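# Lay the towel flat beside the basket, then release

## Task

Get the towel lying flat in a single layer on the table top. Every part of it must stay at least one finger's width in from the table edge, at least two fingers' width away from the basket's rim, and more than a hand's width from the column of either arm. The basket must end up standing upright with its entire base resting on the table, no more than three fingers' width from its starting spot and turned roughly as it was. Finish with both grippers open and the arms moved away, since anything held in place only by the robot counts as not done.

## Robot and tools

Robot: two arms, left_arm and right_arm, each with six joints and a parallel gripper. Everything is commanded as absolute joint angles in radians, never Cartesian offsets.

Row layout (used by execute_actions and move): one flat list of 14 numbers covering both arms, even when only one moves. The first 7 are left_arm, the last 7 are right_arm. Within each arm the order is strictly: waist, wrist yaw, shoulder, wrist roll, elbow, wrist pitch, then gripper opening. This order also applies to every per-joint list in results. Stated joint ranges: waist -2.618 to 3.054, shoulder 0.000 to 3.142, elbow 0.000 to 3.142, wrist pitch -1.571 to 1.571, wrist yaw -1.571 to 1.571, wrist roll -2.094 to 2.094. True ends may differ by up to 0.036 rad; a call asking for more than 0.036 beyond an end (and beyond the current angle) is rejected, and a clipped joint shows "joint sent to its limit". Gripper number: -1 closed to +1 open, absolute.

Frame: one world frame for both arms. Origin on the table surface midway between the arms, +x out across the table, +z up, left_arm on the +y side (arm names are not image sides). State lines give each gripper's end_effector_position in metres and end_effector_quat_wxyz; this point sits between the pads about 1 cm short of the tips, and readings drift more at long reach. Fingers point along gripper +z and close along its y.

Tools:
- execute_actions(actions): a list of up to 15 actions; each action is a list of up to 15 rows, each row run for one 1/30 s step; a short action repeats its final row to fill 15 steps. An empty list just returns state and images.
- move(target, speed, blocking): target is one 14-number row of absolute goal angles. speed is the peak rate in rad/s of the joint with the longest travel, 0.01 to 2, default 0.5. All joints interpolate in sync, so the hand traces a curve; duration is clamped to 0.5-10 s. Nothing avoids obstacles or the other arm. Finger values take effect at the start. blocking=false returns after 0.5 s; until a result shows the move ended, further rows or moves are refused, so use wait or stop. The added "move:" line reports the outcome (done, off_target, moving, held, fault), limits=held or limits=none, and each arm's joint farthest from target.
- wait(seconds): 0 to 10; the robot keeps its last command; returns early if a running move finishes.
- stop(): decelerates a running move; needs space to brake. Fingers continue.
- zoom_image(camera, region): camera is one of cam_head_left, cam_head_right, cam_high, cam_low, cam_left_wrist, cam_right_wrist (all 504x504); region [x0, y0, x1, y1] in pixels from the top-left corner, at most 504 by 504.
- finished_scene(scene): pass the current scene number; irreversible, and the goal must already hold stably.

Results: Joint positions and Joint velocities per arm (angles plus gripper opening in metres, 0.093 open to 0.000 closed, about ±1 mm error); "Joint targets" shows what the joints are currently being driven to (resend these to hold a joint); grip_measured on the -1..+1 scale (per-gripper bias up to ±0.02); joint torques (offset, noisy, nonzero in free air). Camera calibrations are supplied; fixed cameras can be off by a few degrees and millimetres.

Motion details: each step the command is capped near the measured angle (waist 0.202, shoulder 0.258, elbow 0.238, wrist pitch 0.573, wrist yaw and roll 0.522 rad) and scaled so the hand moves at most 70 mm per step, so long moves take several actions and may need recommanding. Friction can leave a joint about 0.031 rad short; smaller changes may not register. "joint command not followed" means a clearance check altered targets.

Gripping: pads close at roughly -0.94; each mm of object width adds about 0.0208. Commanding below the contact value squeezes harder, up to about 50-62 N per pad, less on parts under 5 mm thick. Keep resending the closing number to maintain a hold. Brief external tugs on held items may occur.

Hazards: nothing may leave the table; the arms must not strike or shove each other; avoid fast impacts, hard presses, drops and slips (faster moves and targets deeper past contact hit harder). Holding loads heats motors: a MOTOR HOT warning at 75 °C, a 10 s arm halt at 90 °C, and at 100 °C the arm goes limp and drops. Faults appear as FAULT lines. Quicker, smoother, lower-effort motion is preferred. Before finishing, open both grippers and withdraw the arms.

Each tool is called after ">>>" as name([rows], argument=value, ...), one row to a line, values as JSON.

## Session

>>> execute_actions(actions=[])

Scene clock: 0.00 s.
left_arm: end_effector_position=(+0.0526, +0.4697, +0.1279) grip_measured=+0.980 end_effector_quat_wxyz=(-0.111, +0.941, -0.260, +0.184) | right_arm: end_effector_position=(+0.1733, -0.5639, +0.2069) grip_measured=+1.000 end_effector_quat_wxyz=(-0.116, +0.093, +0.975, -0.167)
Joint names: [waist, wrist yaw, shoulder, wrist roll, elbow, wrist pitch]
Joint positions: left_arm=[ 1.954  0.434  1.089 -0.757  0.878 -1.36   0.092] | right_arm=[-0.973  0.392  1.693 -0.821  1.69  -1.446  0.093]
Joint velocities: left_arm=[ 0.017 -0.051  0.002  0.051 -0.002 -0.022  0.001] | right_arm=[ 0.007  0.022 -0.012 -0.037 -0.002  0.007  0.   ]
Joint torques (N m, as the arm reports them, + toward a larger angle): no reading
Joint targets: left_arm=[1.954 0.434 1.089 -0.757 0.878 -1.360] | right_arm=[-0.973 0.392 1.693 -0.821 1.690 -1.446]
camera_calibration (this result's frames):
cam_left_wrist: T_world_to_cam=[[0.450391, 0.844462, 0.289884, -0.458734], [0.559001, -0.519879, 0.645944, 0.172138], [0.69618, -0.128881, -0.706204, 0.198311], [0, 0, 0, 1]] pos_world=[-0.0276755, 0.502433, 0.161836]
cam_right_wrist: T_world_to_cam=[[-0.146325, -0.919599, 0.364591, -0.564573], [-0.752868, 0.342599, 0.561975, 0.246384], [-0.6417, -0.192258, -0.742468, 0.242767], [0, 0, 0, 1]] pos_world=[0.258667, -0.556918, 0.247623]

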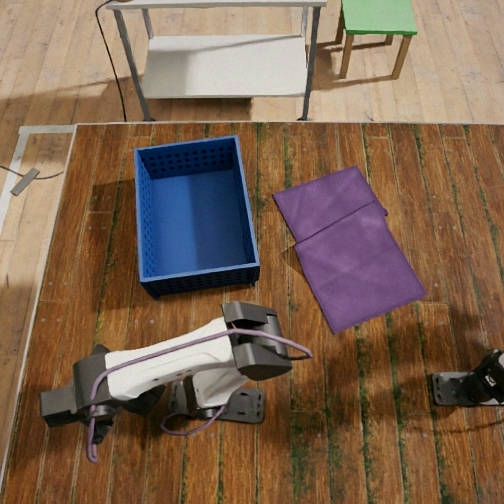

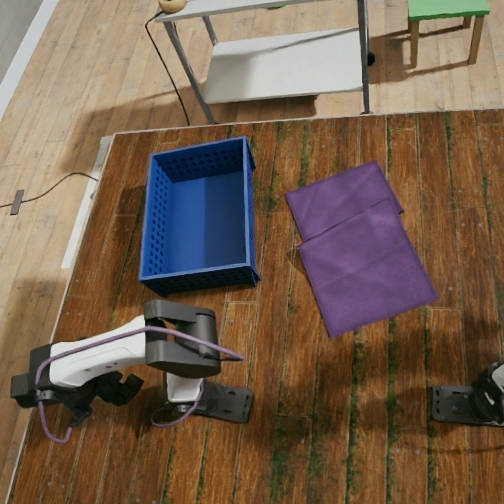

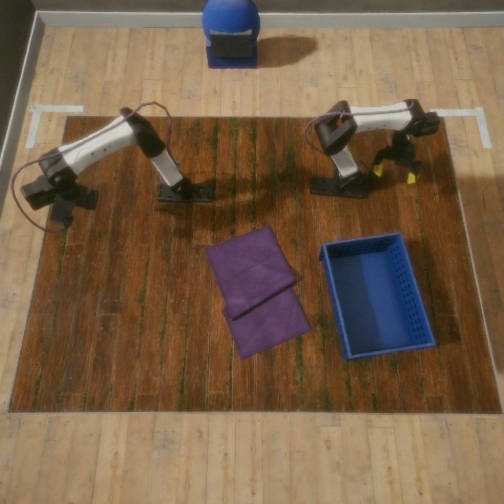

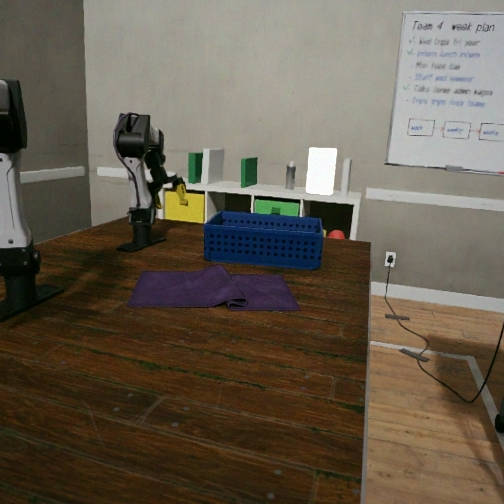

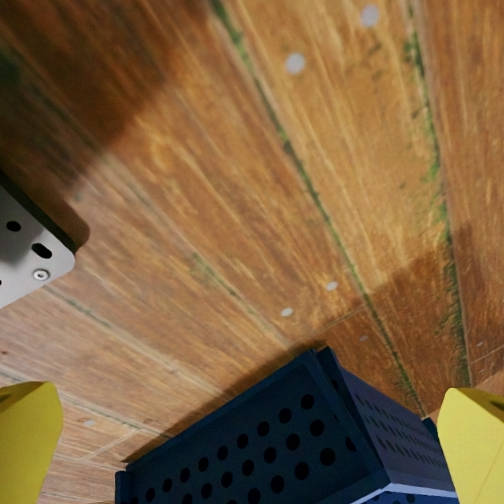

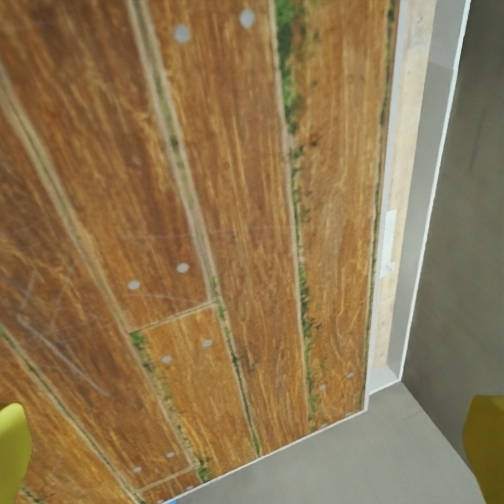

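>>> zoom_image(camera="cam_high", region=[190, 210, 370, 390])

>>> zoom_image(camera="cam_low", region=[110, 200, 340, 330])

>>> zoom_image(camera="cam_head_left", region=[220, 130, 440, 350])

Region (190, 210, 370, 390) of cam_high's 504x504 image, scaled by 2.800, with more detail than that image has.

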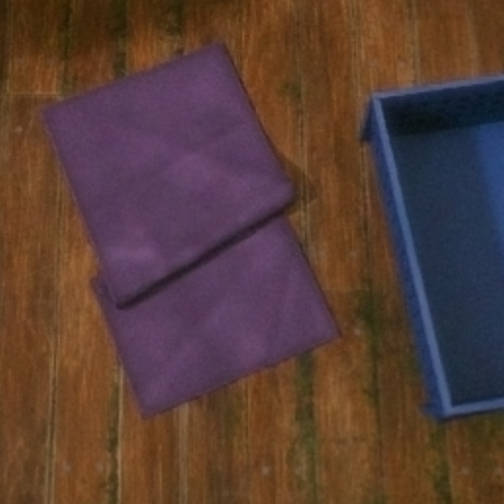

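Region (110, 200, 340, 330) of cam_low's 504x504 image, scaled by 2.191, with more detail than that image has; it fills the top 285 rows of this view, and the rest is white.

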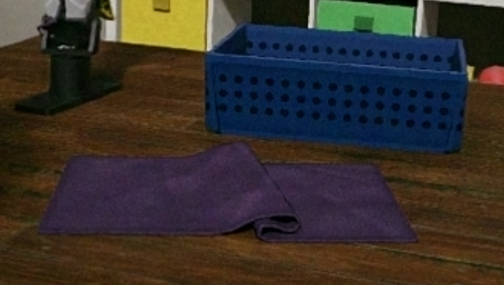

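Region (220, 130, 440, 350) of cam_head_left's 504x504 image, scaled by 2.291, with more detail than that image has.

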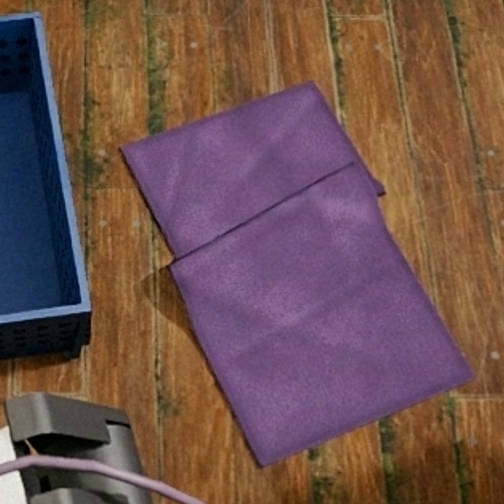

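>>> move(target=[0.2, 0.0, 1.3, 0.0, 1.5, -1.0, 0.5, 0.3, 0.0, 1.68, 0.2, 1.35, -1.2, 1.0], speed=1.1)

>>> move(target=[-0.348, 0.0, 2.32, 0.0, 1.868, -0.485, 0.5, 0.80, 0.0, 1.68, 0.39, 1.08, -0.979, 1.0], speed=0.7)

Scene clock: 8.57 s.
left_arm: end_effector_position=(+0.3631, +0.3391, +0.3014) grip_measured=+0.502 end_effector_quat_wxyz=(+0.375, -0.048, +0.926, +0.014) | right_arm: end_effector_position=(+0.3465, -0.1717, +0.1117) grip_measured=+1.000 end_effector_quat_wxyz=(+0.015, -0.044, +0.999, +0.000)
Joint names: [waist, wrist yaw, shoulder, wrist roll, elbow, wrist pitch]
Joint positions: left_arm=[ 0.208  0.008  1.279 -0.007  1.487 -1.011  0.069] | right_arm=[ 0.297  0.007  1.693  0.194  1.367 -1.216  0.093]
Joint velocities: left_arm=[-0.027 -0.022 -0.012 -0.007 -0.017 -0.037  0.   ] | right_arm=[ 0.007  0.007 -0.002 -0.007 -0.007 -0.022  0.   ]
Joint torques (N m, as the arm reports them, + toward a larger angle): left_arm=[-0.7  -0.01 -2.67  0.09  8.6   2.13] | right_arm=[ 0.38  0.01 -9.47 -0.09  5.02  0.64]
Joint targets: left_arm=[0.200 -0.000 1.300 0.000 1.500 -1.000] | right_arm=[0.300 0.000 1.680 0.200 1.350 -1.200]
move: off_target (left_arm); limits=none; left_arm: farthest joint: the shoulder, 0.021 radians from its target (0.211 radians at the start); right_arm: farthest joint: the elbow, 0.017 radians from its target (0.340 radians at the start)
camera_calibration (this result's frames):
cam_left_wrist: T_world_to_cam=[[0.113733, -0.993506, 0.00329977, 0.293233], [-0.937684, -0.108439, -0.330137, 0.516714], [0.328351, 0.0344533, -0.943927, 0.237702], [0, 0, 0, 1]] pos_world=[0.373115, 0.339171, 0.393992]
cam_right_wrist: T_world_to_cam=[[0.0797499, -0.996652, 0.0180004, -0.1967], [-0.914934, -0.0660197, 0.398168, 0.30028], [-0.395647, -0.0482231, -0.917136, 0.317663], [0, 0, 0, 1]] pos_world=[0.416106, -0.160899, 0.175319]

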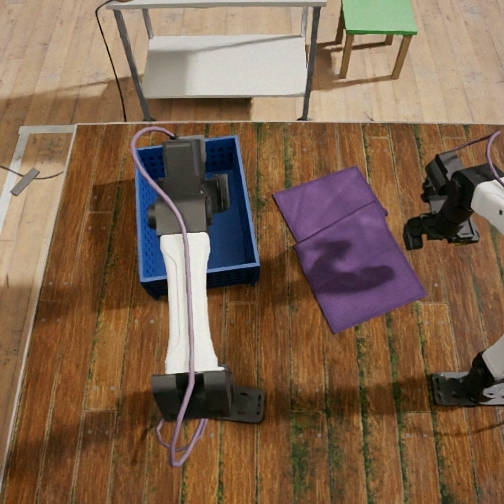

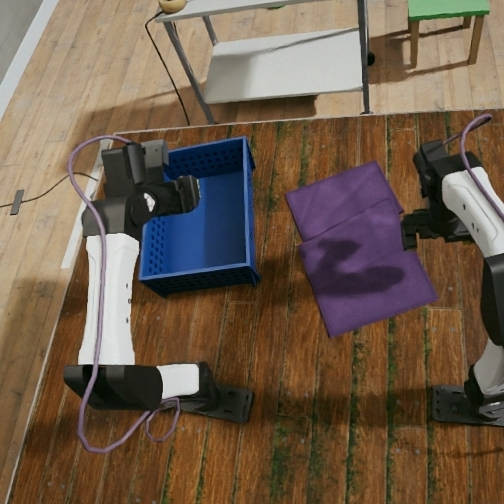

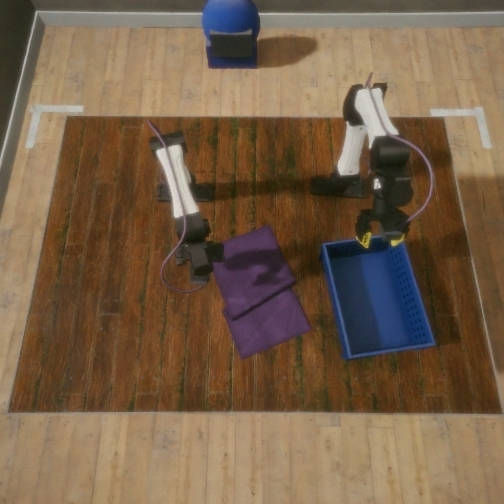

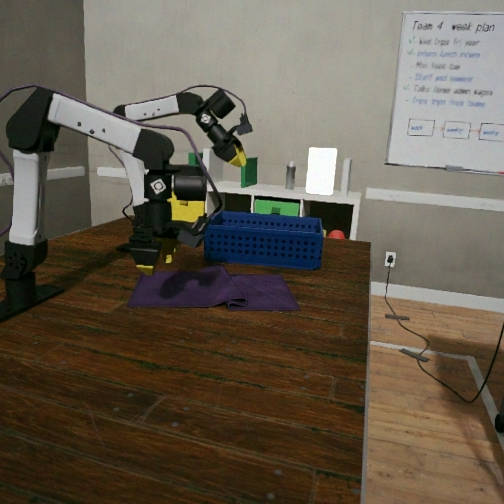

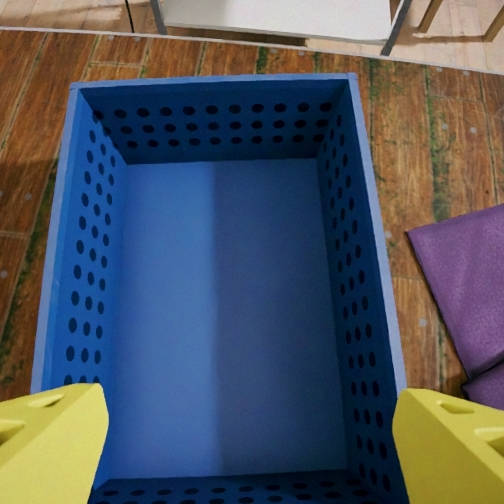

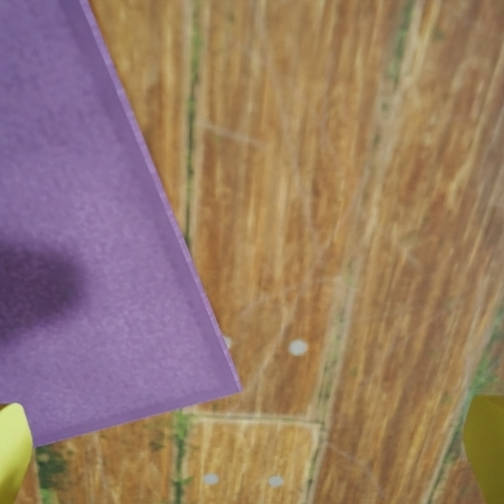

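Scene clock: 10.80 s.
left_arm: end_effector_position=(+0.5482, +0.0467, +0.0520) grip_measured=+0.502 end_effector_quat_wxyz=(+0.291, +0.215, +0.929, -0.072) | right_arm: end_effector_position=(+0.2501, -0.0583, +0.0452) grip_measured=+1.000 end_effector_quat_wxyz=(-0.008, -0.196, +0.981, -0.007)
Joint names: [waist, wrist yaw, shoulder, wrist roll, elbow, wrist pitch]
Joint positions: left_arm=[-0.351  0.005  2.319 -0.007  1.854 -0.497  0.069] | right_arm=[ 0.794  0.004  1.693  0.384  1.096 -0.995  0.093]
Joint velocities: left_arm=[ 0.012 -0.007  0.007 -0.007 -0.012 -0.051  0.   ] | right_arm=[ 0.002  0.051 -0.022 -0.007  0.022 -0.007  0.   ]
Joint torques (N m, as the arm reports them, + toward a larger angle): left_arm=[  0.01   0.05 -13.62   0.09   9.07   1.87] | right_arm=[ 0.71  0.08 -9.   -0.09  4.68  0.5 ]
Joint targets: left_arm=[-0.348 0.000 2.320 -0.000 1.868 -0.485] | right_arm=[0.800 0.000 1.680 0.390 1.080 -0.979]
move: done; limits=none; left_arm: farthest joint: the elbow, 0.014 radians from its target (0.381 radians at the start); right_arm: farthest joint: the elbow, 0.016 radians from its target (0.287 radians at the start)
camera_calibration (this result's frames):
cam_left_wrist: T_world_to_cam=[[-0.429767, -0.902939, -0.00129382, 0.276445], [-0.888727, 0.423255, -0.176125, 0.516596], [0.159578, -0.074543, -0.984367, 0.0511973], [0, 0, 0, 1]] pos_world=[0.56975, 0.0347774, 0.14174]
cam_right_wrist: T_world_to_cam=[[0.377839, -0.925443, 0.0281569, -0.145686], [-0.835307, -0.327605, 0.441516, 0.208898], [-0.399374, -0.190342, -0.896811, 0.215705], [0, 0, 0, 1]] pos_world=[0.315687, -0.0253303, 0.105317]

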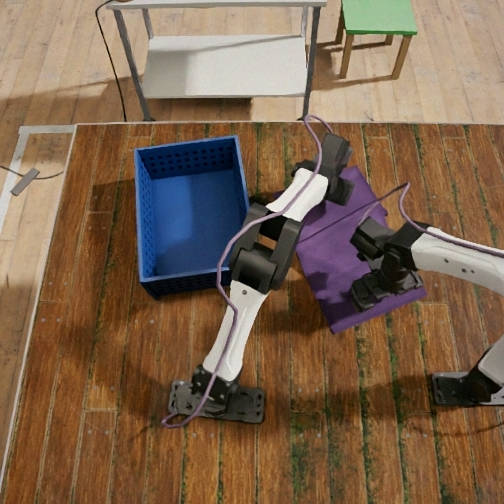

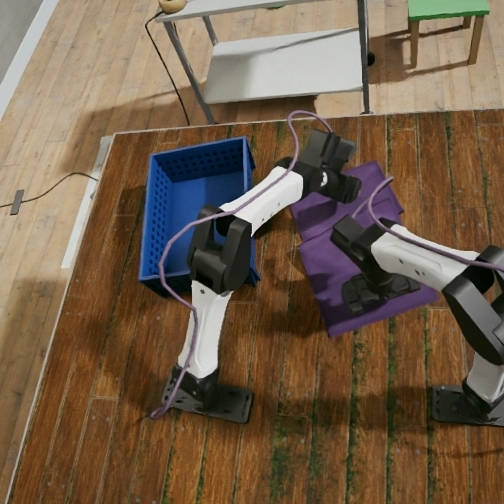

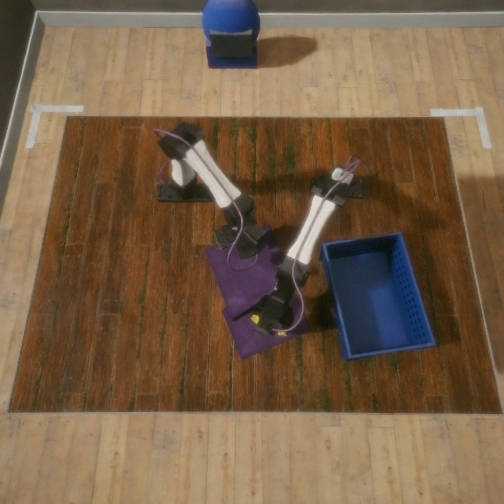

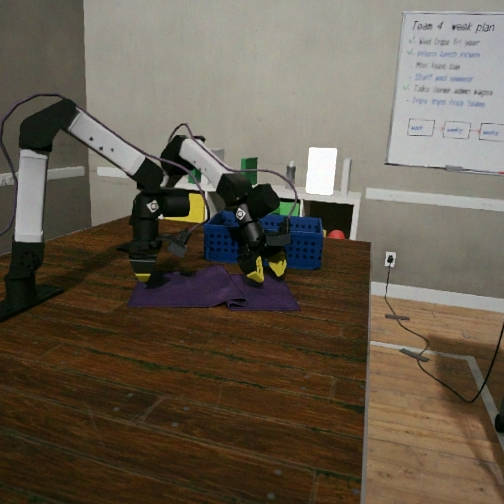

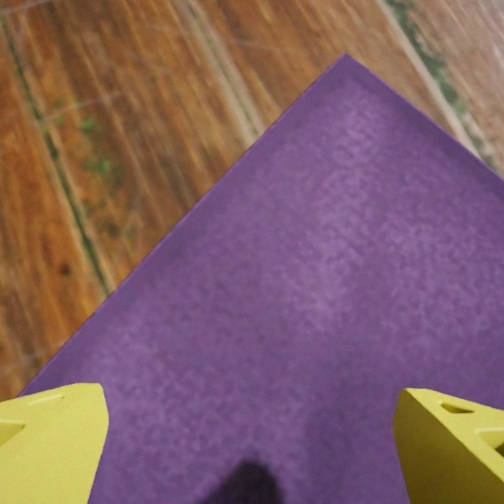

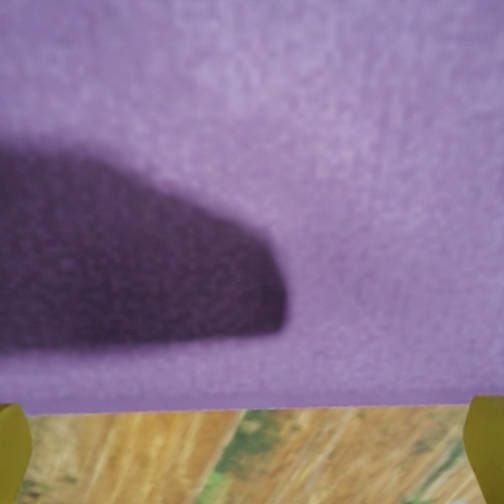

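>>> move(target=[-0.348, 0.0, 2.388, 0.0, 1.753, -0.361, 0.5, 0.80, 0.0, 1.76, 0.39, 0.981, -0.815, 1.0], speed=0.12)

Scene clock: 13.17 s.
left_arm: end_effector_position=(+0.5494, +0.0461, +0.0202) grip_measured=+0.502 end_effector_quat_wxyz=(+0.297, +0.215, +0.928, -0.073) | right_arm: end_effector_position=(+0.2502, -0.0576, +0.0152) grip_measured=+1.000 end_effector_quat_wxyz=(-0.003, -0.196, +0.981, -0.002)
Joint names: [waist, wrist yaw, shoulder, wrist roll, elbow, wrist pitch]
Joint positions: left_arm=[-0.351  0.005  2.354 -0.006  1.778 -0.373  0.069] | right_arm=[ 0.794  0.001  1.731  0.384  1.011 -0.858  0.093]
Joint velocities: left_arm=[ 0.012  0.007  0.007  0.037 -0.002 -0.022 -0.   ] | right_arm=[-0.012 -0.007  0.007 -0.051  0.002 -0.066  0.   ]
Joint torques (N m, as the arm reports them, + toward a larger angle): left_arm=[  0.11   0.02 -11.38   0.08   5.99   1.87] | right_arm=[ 0.69  0.1  -5.71 -0.09  3.51  0.81]
Joint targets: left_arm=[-0.348 -0.000 2.388 -0.000 1.753 -0.361] | right_arm=[0.800 -0.000 1.760 0.390 0.981 -0.815]
move: off_target (left_arm, right_arm); limits=none; left_arm: farthest joint: the shoulder, 0.034 radians from its target (0.069 radians at the start); right_arm: farthest joint: the wrist pitch, 0.043 radians from its target (0.179 radians at the start)
camera_calibration (this result's frames):
cam_left_wrist: T_world_to_cam=[[-0.430033, -0.902812, -0.00133104, 0.276525], [-0.886584, 0.422581, -0.188132, 0.511368], [0.170411, -0.0797231, -0.982143, 0.0139158], [0, 0, 0, 1]] pos_world=[0.569915, 0.0346653, 0.11024]
cam_right_wrist: T_world_to_cam=[[0.377277, -0.925865, 0.0208891, -0.143997], [-0.83854, -0.331946, 0.432043, 0.223141], [-0.39308, -0.180517, -0.901611, 0.187977], [0, 0, 0, 1]] pos_world=[0.31533, -0.0253183, 0.0760833]

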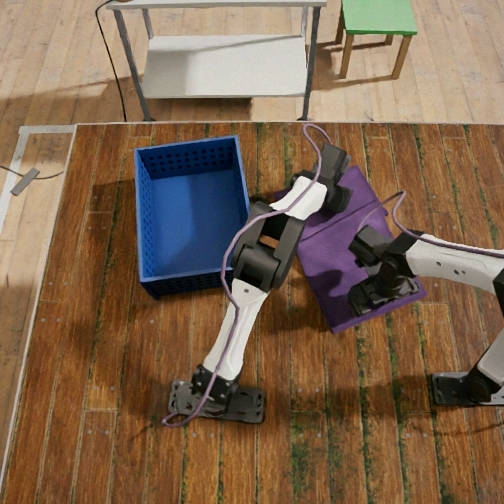

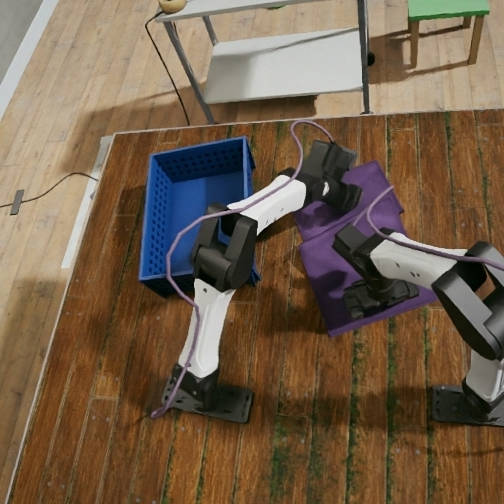

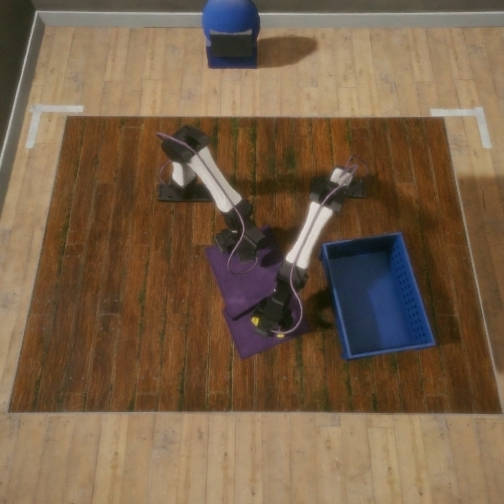

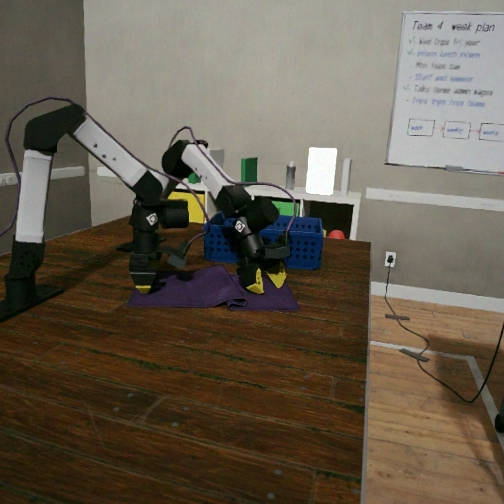

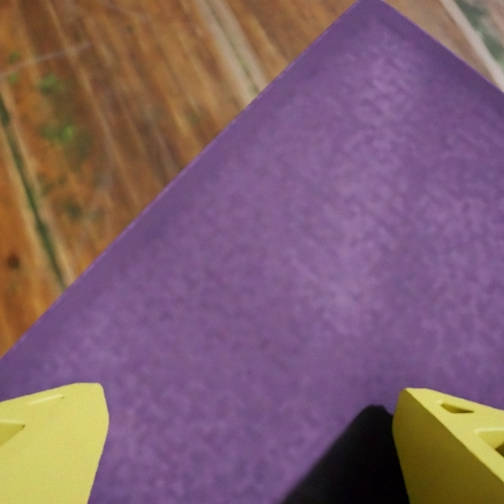

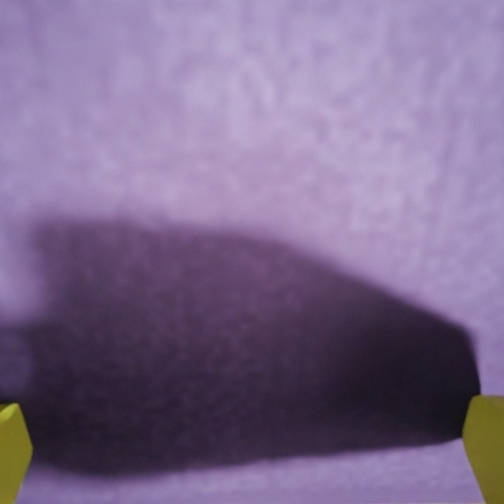

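>>> execute_actions([
  [[-0.347,0,2.389,0,1.76,-0.365,0.5,0.797,0,1.752,0.388,0.981,-0.83,1],[-0.346,0,2.39,0,1.768,-0.37,0.5,0.794,0,1.745,0.385,0.981,-0.85,1],[-0.345,0,2.391,0,1.775,-0.375,0.5,0.791,0,1.737,0.383,0.981,-0.87,1],[-0.344,0,2.392,0,1.783,-0.38,0.5,0.788,0,1.73,0.38,0.981,-0.885,1],[-0.343,0,2.393,0,1.79,-0.385,0.5,0.786,0,1.722,0.378,0.981,-0.90,1],
[-0.341,0,2.399,0.001,1.799,-0.384,0.5,0.784,0,1.715,0.376,0.973,-0.90,1],
[-0.339,0,2.405,0.002,1.809,-0.383,0.5,0.781,0,1.707,0.373,0.965,-0.899,1],
[-0.337,0,2.412,0.003,1.818,-0.383,0.5,0.779,0,1.700,0.371,0.957,-0.899,1],
[-0.335,0,2.418,0.004,1.828,-0.382,0.5,0.776,0,1.692,0.368,0.949,-0.898,1],
[-0.333,0,2.424,0.005,1.837,-0.381,0.5,0.774,0,1.685,0.366,0.941,-0.898,1],
[-0.331,0,2.430,0.006,1.846,-0.380,0.5,0.771,0,1.678,0.364,0.933,-0.897,1],
[-0.329,0,2.437,0.007,1.856,-0.379,0.5,0.769,0,1.670,0.361,0.925,-0.897,1],
[-0.327,0,2.443,0.008,1.865,-0.378,0.5,0.766,0,1.663,0.359,0.917,-0.896,1],
[-0.325,0,2.449,0.009,1.875,-0.378,0.5,0.764,0,1.655,0.356,0.909,-0.896,1],
[-0.323,0,2.455,0.010,1.884,-0.377,0.5,0.761,0,1.648,0.354,0.901,-0.895,1]],
  [[-0.321,0,2.462,0.011,1.893,-0.376,0.5,0.759,0,1.641,0.352,0.893,-0.895,1],
[-0.319,0,2.468,0.012,1.903,-0.375,0.5,0.756,0,1.633,0.349,0.885,-0.894,1],
[-0.317,0,2.474,0.013,1.912,-0.374,0.5,0.754,0,1.626,0.347,0.877,-0.894,1],
[-0.315,0,2.480,0.014,1.922,-0.373,0.5,0.751,0,1.618,0.344,0.869,-0.893,1],
[-0.313,0,2.486,0.015,1.931,-0.373,0.5,0.749,0,1.611,0.342,0.861,-0.893,1],
[-0.311,0,2.493,0.016,1.940,-0.372,0.5,0.746,0,1.604,0.340,0.853,-0.892,1],
[-0.309,0,2.499,0.017,1.950,-0.371,0.5,0.744,0,1.596,0.337,0.845,-0.892,1],
[-0.307,0,2.505,0.018,1.959,-0.370,0.5,0.742,0,1.589,0.335,0.837,-0.891,1],
[-0.305,0,2.511,0.019,1.969,-0.369,0.5,0.739,0,1.581,0.332,0.830,-0.891,1],
[-0.303,0,2.518,0.020,1.978,-0.368,0.5,0.737,0,1.574,0.330,0.822,-0.890,1]],
])

Scene clock: 15.83 s.
left_arm: end_effector_position=(+0.5950, +0.0475, +0.0214) grip_measured=+0.502 end_effector_quat_wxyz=(+0.331, +0.204, +0.918, -0.073) | right_arm: end_effector_position=(+0.2248, -0.0969, +0.0150) grip_measured=+1.000 end_effector_quat_wxyz=(-0.014, -0.193, +0.981, -0.005)
Joint names: [waist, wrist yaw, shoulder, wrist roll, elbow, wrist pitch]
Joint positions: left_arm=[-0.316  0.007  2.481  0.011  1.97  -0.368  0.069] | right_arm=[ 0.746 -0.006  1.586  0.343  0.849 -0.863  0.093]
Joint velocities: left_arm=[ 0.012 -0.022  0.012 -0.022 -0.007 -0.051 -0.   ] | right_arm=[ 0.002 -0.007  0.012 -0.037 -0.017  0.007  0.   ]
Joint torques (N m, as the arm reports them, + toward a larger angle): left_arm=[  0.89  -0.01 -12.13   0.09   8.63   1.86] | right_arm=[-0.76  0.18 -7.47 -0.18  3.64  0.11]
Joint targets: left_arm=[-0.303 -0.000 2.518 0.020 1.978 -0.368] | right_arm=[0.737 0.000 1.574 0.330 0.822 -0.890]
camera_calibration (this result's frames):
cam_left_wrist: T_world_to_cam=[[-0.411345, -0.911424, -0.0100552, 0.286878], [-0.879771, 0.399895, -0.257073, 0.549923], [0.238324, -0.0968995, -0.96634, -0.0324116], [0, 0, 0, 1]] pos_world=[0.609537, 0.0384158, 0.112934]
cam_right_wrist: T_world_to_cam=[[0.371937, -0.928009, 0.0214965, -0.1698], [-0.83143, -0.322752, 0.452279, 0.187919], [-0.412781, -0.186092, -0.891618, 0.174496], [0, 0, 0, 1]] pos_world=[0.291425, -0.0644525, 0.0742421]

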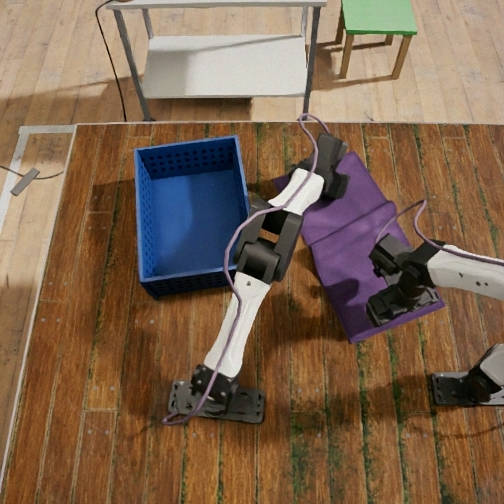

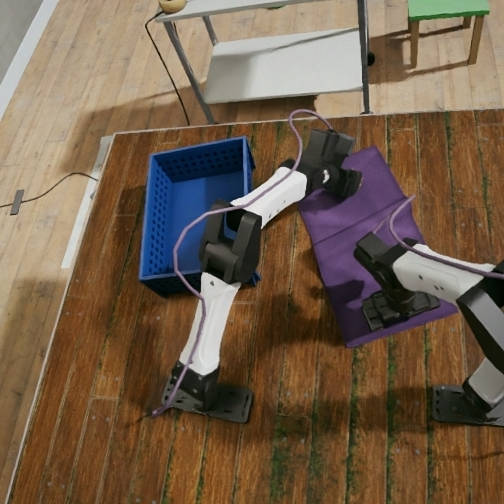

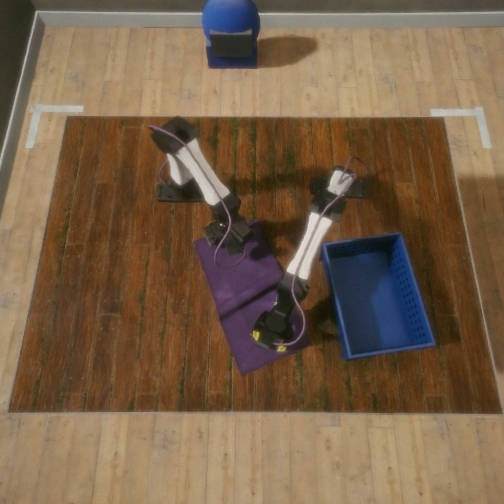

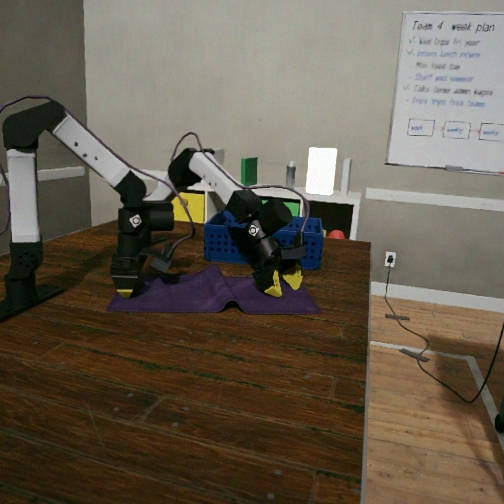

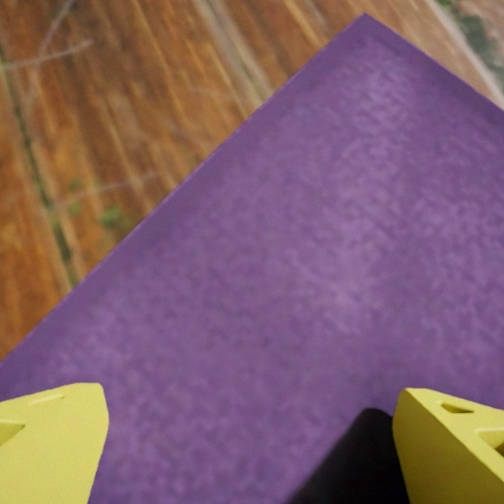

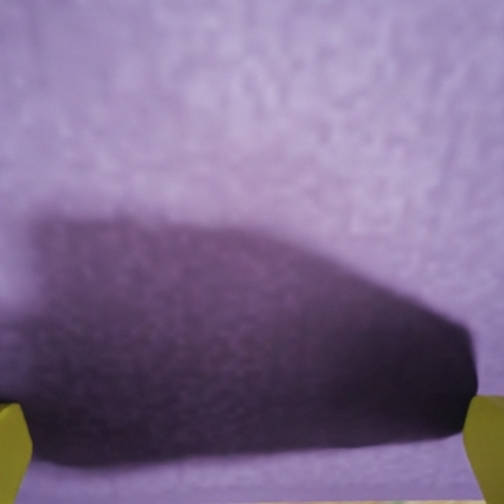

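>>> execute_actions(actions=[])

Scene clock: 16.87 s.
left_arm: end_effector_position=(+0.5949, +0.0475, +0.0212) grip_measured=+0.502 end_effector_quat_wxyz=(+0.331, +0.205, +0.918, -0.073) | right_arm: end_effector_position=(+0.2248, -0.0969, +0.0150) grip_measured=+1.000 end_effector_quat_wxyz=(-0.014, -0.194, +0.981, -0.005)
Joint names: [waist, wrist yaw, shoulder, wrist roll, elbow, wrist pitch]
Joint positions: left_arm=[-0.316  0.007  2.481  0.012  1.97  -0.368  0.069] | right_arm=[ 0.746 -0.006  1.586  0.341  0.849 -0.863  0.093]
Joint velocities: left_arm=[-0.002  0.022 -0.002  0.007 -0.002 -0.022 -0.   ] | right_arm=[ 0.007  0.037 -0.017 -0.007 -0.007 -0.051  0.   ]
Joint torques (N m, as the arm reports them, + toward a larger angle): left_arm=[  0.85   0.   -12.12   0.1    8.73   1.87] | right_arm=[-0.74  0.18 -7.41 -0.24  3.65  0.11]
Joint targets: left_arm=[-0.303 -0.000 2.518 0.020 1.978 -0.368] | right_arm=[0.737 0.000 1.574 0.330 0.822 -0.890]
camera_calibration (this result's frames):
cam_left_wrist: T_world_to_cam=[[-0.411882, -0.911176, -0.0105418, 0.287194], [-0.879572, 0.400566, -0.256709, 0.549672], [0.238129, -0.0964613, -0.966431, -0.0325292], [0, 0, 0, 1]] pos_world=[0.609512, 0.038367, 0.112696]
cam_right_wrist: T_world_to_cam=[[0.37406, -0.927157, 0.0214292, -0.170194], [-0.830673, -0.32468, 0.452288, 0.187562], [-0.412384, -0.186983, -0.891614, 0.174321], [0, 0, 0, 1]] pos_world=[0.291353, -0.0643037, 0.0742417]

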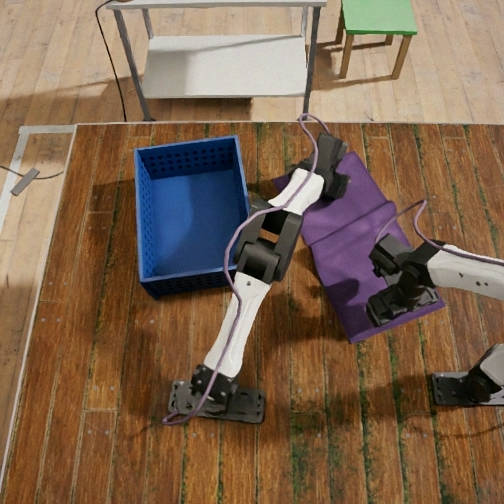

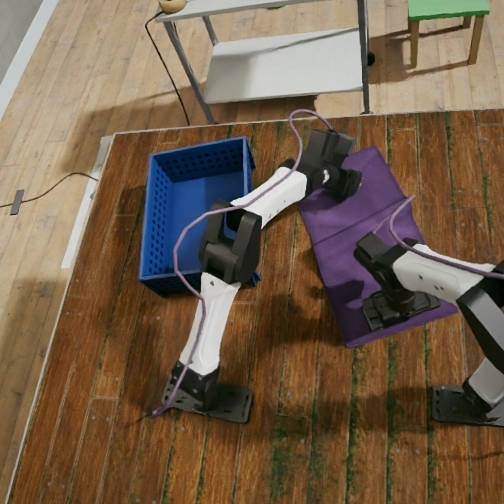

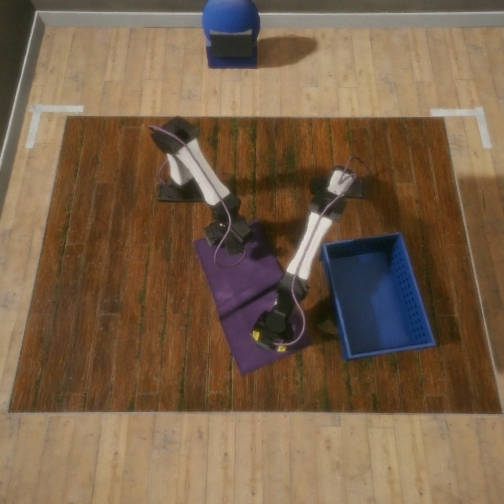

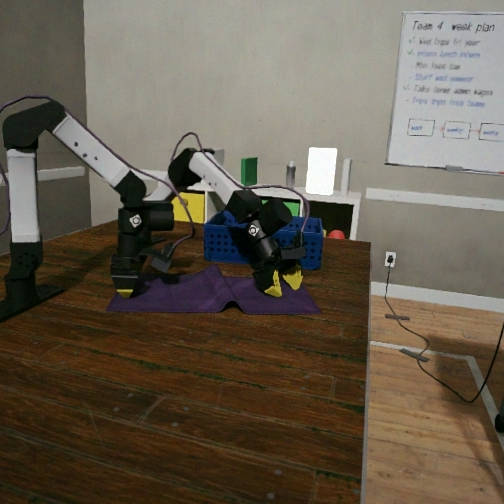

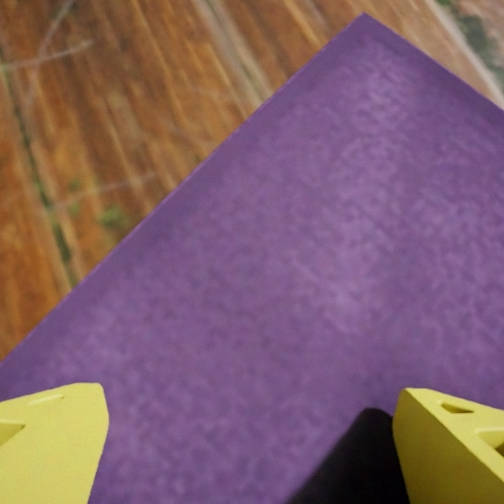

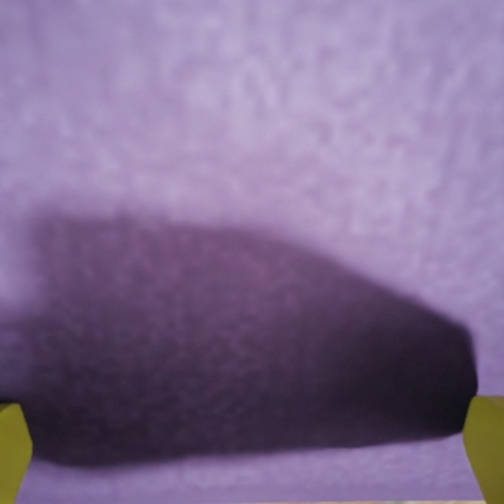

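>>> execute_actions([
  [[-0.3015,0,2.524,0.021,1.986,-0.364,0.5,0.737,0,1.574,0.330,0.822,-0.890,1],[-0.300,0,2.530,0.021,1.994,-0.360,0.5,0.737,0,1.574,0.330,0.822,-0.890,1],[-0.2986,0,2.535,0.022,2.002,-0.356,0.5,0.737,0,1.574,0.330,0.822,-0.890,1],[-0.297,0,2.541,0.023,2.011,-0.353,0.5,0.737,0,1.574,0.330,0.822,-0.890,1],[-0.2957,0,2.547,0.023,2.019,-0.349,0.5,0.737,0,1.574,0.330,0.822,-0.890,1],[-0.294,0,2.553,0.024,2.027,-0.345,0.5,0.737,0,1.574,0.330,0.822,-0.890,1],[-0.2927,0,2.559,0.025,2.035,-0.341,0.5,0.737,0,1.574,0.330,0.822,-0.890,1],[-0.291,0,2.564,0.025,2.043,-0.337,0.5,0.737,0,1.574,0.330,0.822,-0.890,1],[-0.290,0,2.570,0.026,2.051,-0.333,0.5,0.737,0,1.574,0.330,0.822,-0.890,1],[-0.288,0,2.576,0.027,2.059,-0.329,0.5,0.737,0,1.574,0.330,0.822,-0.890,1],[-0.287,0,2.582,0.027,2.067,-0.325,0.5,0.737,0,1.574,0.330,0.822,-0.890,1],[-0.2855,0,2.588,0.028,2.076,-0.322,0.5,0.737,0,1.574,0.330,0.822,-0.890,1],[-0.284,0,2.593,0.029,2.084,-0.318,0.5,0.737,0,1.574,0.330,0.822,-0.890,1],[-0.2825,0,2.599,0.029,2.092,-0.314,0.5,0.737,0,1.574,0.330,0.822,-0.890,1],[-0.281,0,2.605,0.030,2.100,-0.310,0.5,0.737,0,1.574,0.330,0.822,-0.890,1]],
  [[-0.281,0,2.605,0.030,2.100,-0.310,0.5,0.737,0,1.574,0.330,0.822,-0.890,1]],
])

Scene clock: 19.47 s.
left_arm: end_effector_position=(+0.6279, +0.0476, +0.0224) grip_measured=+0.502 end_effector_quat_wxyz=(+0.369, +0.198, +0.905, -0.075) | right_arm: end_effector_position=(+0.2248, -0.0969, +0.0150) grip_measured=+1.000 end_effector_quat_wxyz=(-0.014, -0.194, +0.981, -0.005)
Joint names: [waist, wrist yaw, shoulder, wrist roll, elbow, wrist pitch]
Joint positions: left_arm=[-0.295  0.009  2.571  0.024  2.09  -0.318  0.069] | right_arm=[ 0.746 -0.006  1.586  0.34   0.849 -0.863  0.093]
Joint velocities: left_arm=[ 0.002 -0.051 -0.002  0.007 -0.002 -0.007 -0.   ] | right_arm=[ 0.007  0.037  0.012 -0.066 -0.002  0.022  0.   ]
Joint torques (N m, as the arm reports them, + toward a larger angle): left_arm=[  0.79  -0.03 -12.94   0.09   9.03   2.09] | right_arm=[-0.73  0.17 -7.39 -0.23  3.64  0.1 ]
Joint targets: left_arm=[-0.281 -0.000 2.605 0.030 2.100 -0.310] | right_arm=[0.737 0.000 1.574 0.330 0.822 -0.890]
camera_calibration (this result's frames):
cam_left_wrist: T_world_to_cam=[[-0.401002, -0.915912, -0.0173725, 0.294381], [-0.861227, 0.383388, -0.33362, 0.56996], [0.312227, -0.118821, -0.942548, -0.0852392], [0, 0, 0, 1]] pos_world=[0.635526, 0.0409831, 0.114922]
cam_right_wrist: T_world_to_cam=[[0.374767, -0.926872, 0.0214067, -0.170325], [-0.83042, -0.325322, 0.452291, 0.187443], [-0.412252, -0.18728, -0.891613, 0.174262], [0, 0, 0, 1]] pos_world=[0.291329, -0.0642542, 0.0742416]

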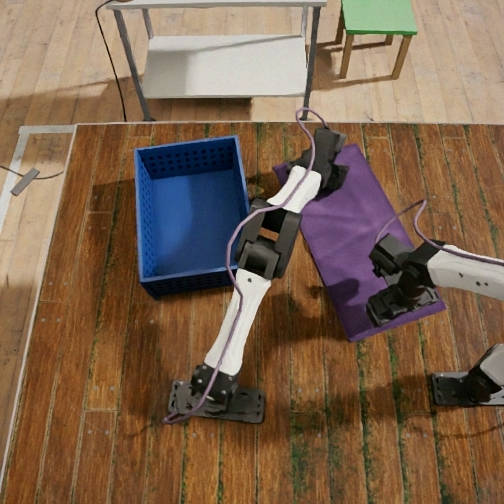

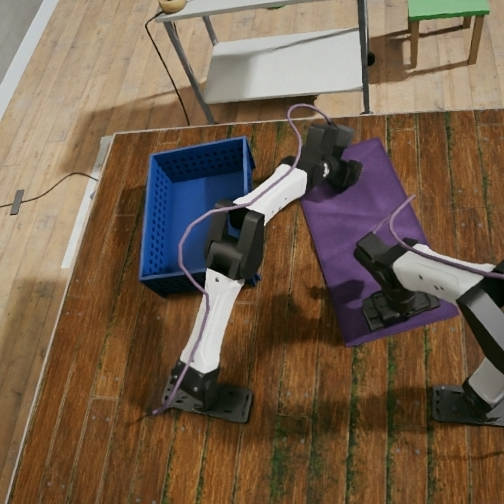

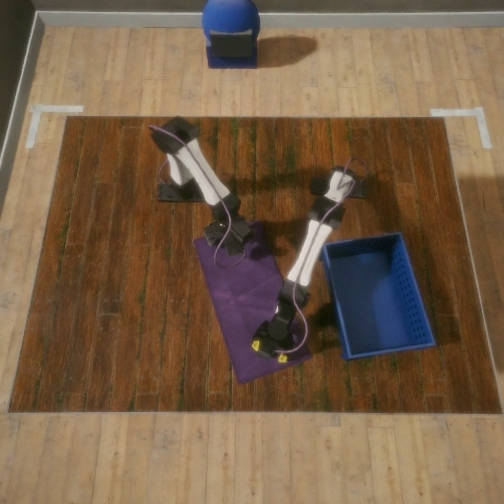

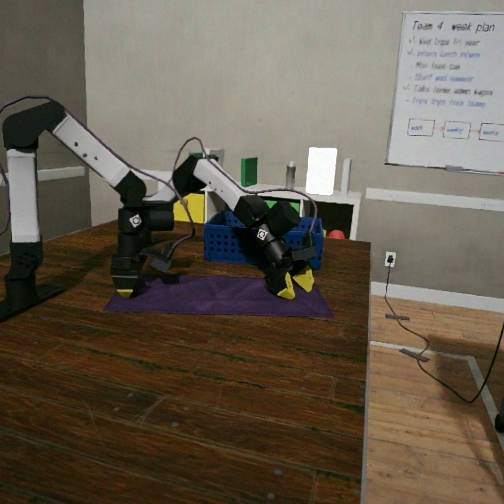

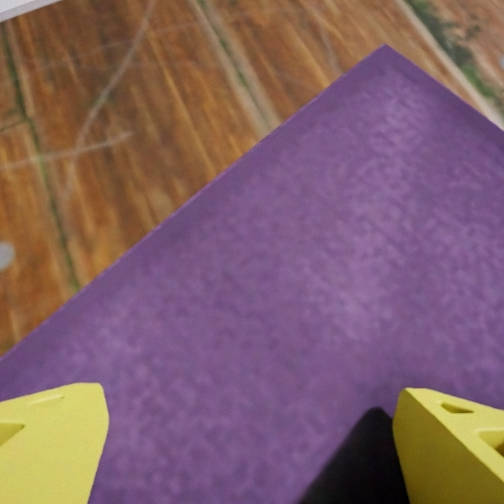

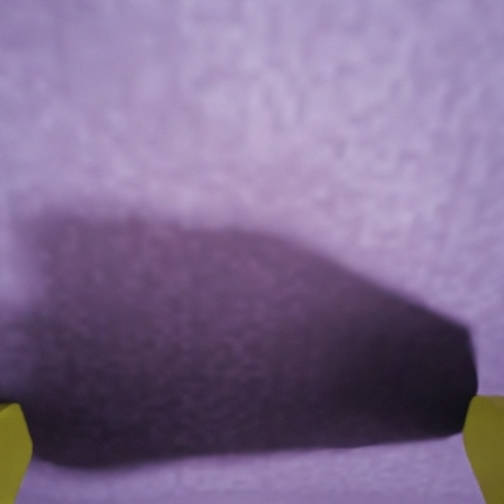

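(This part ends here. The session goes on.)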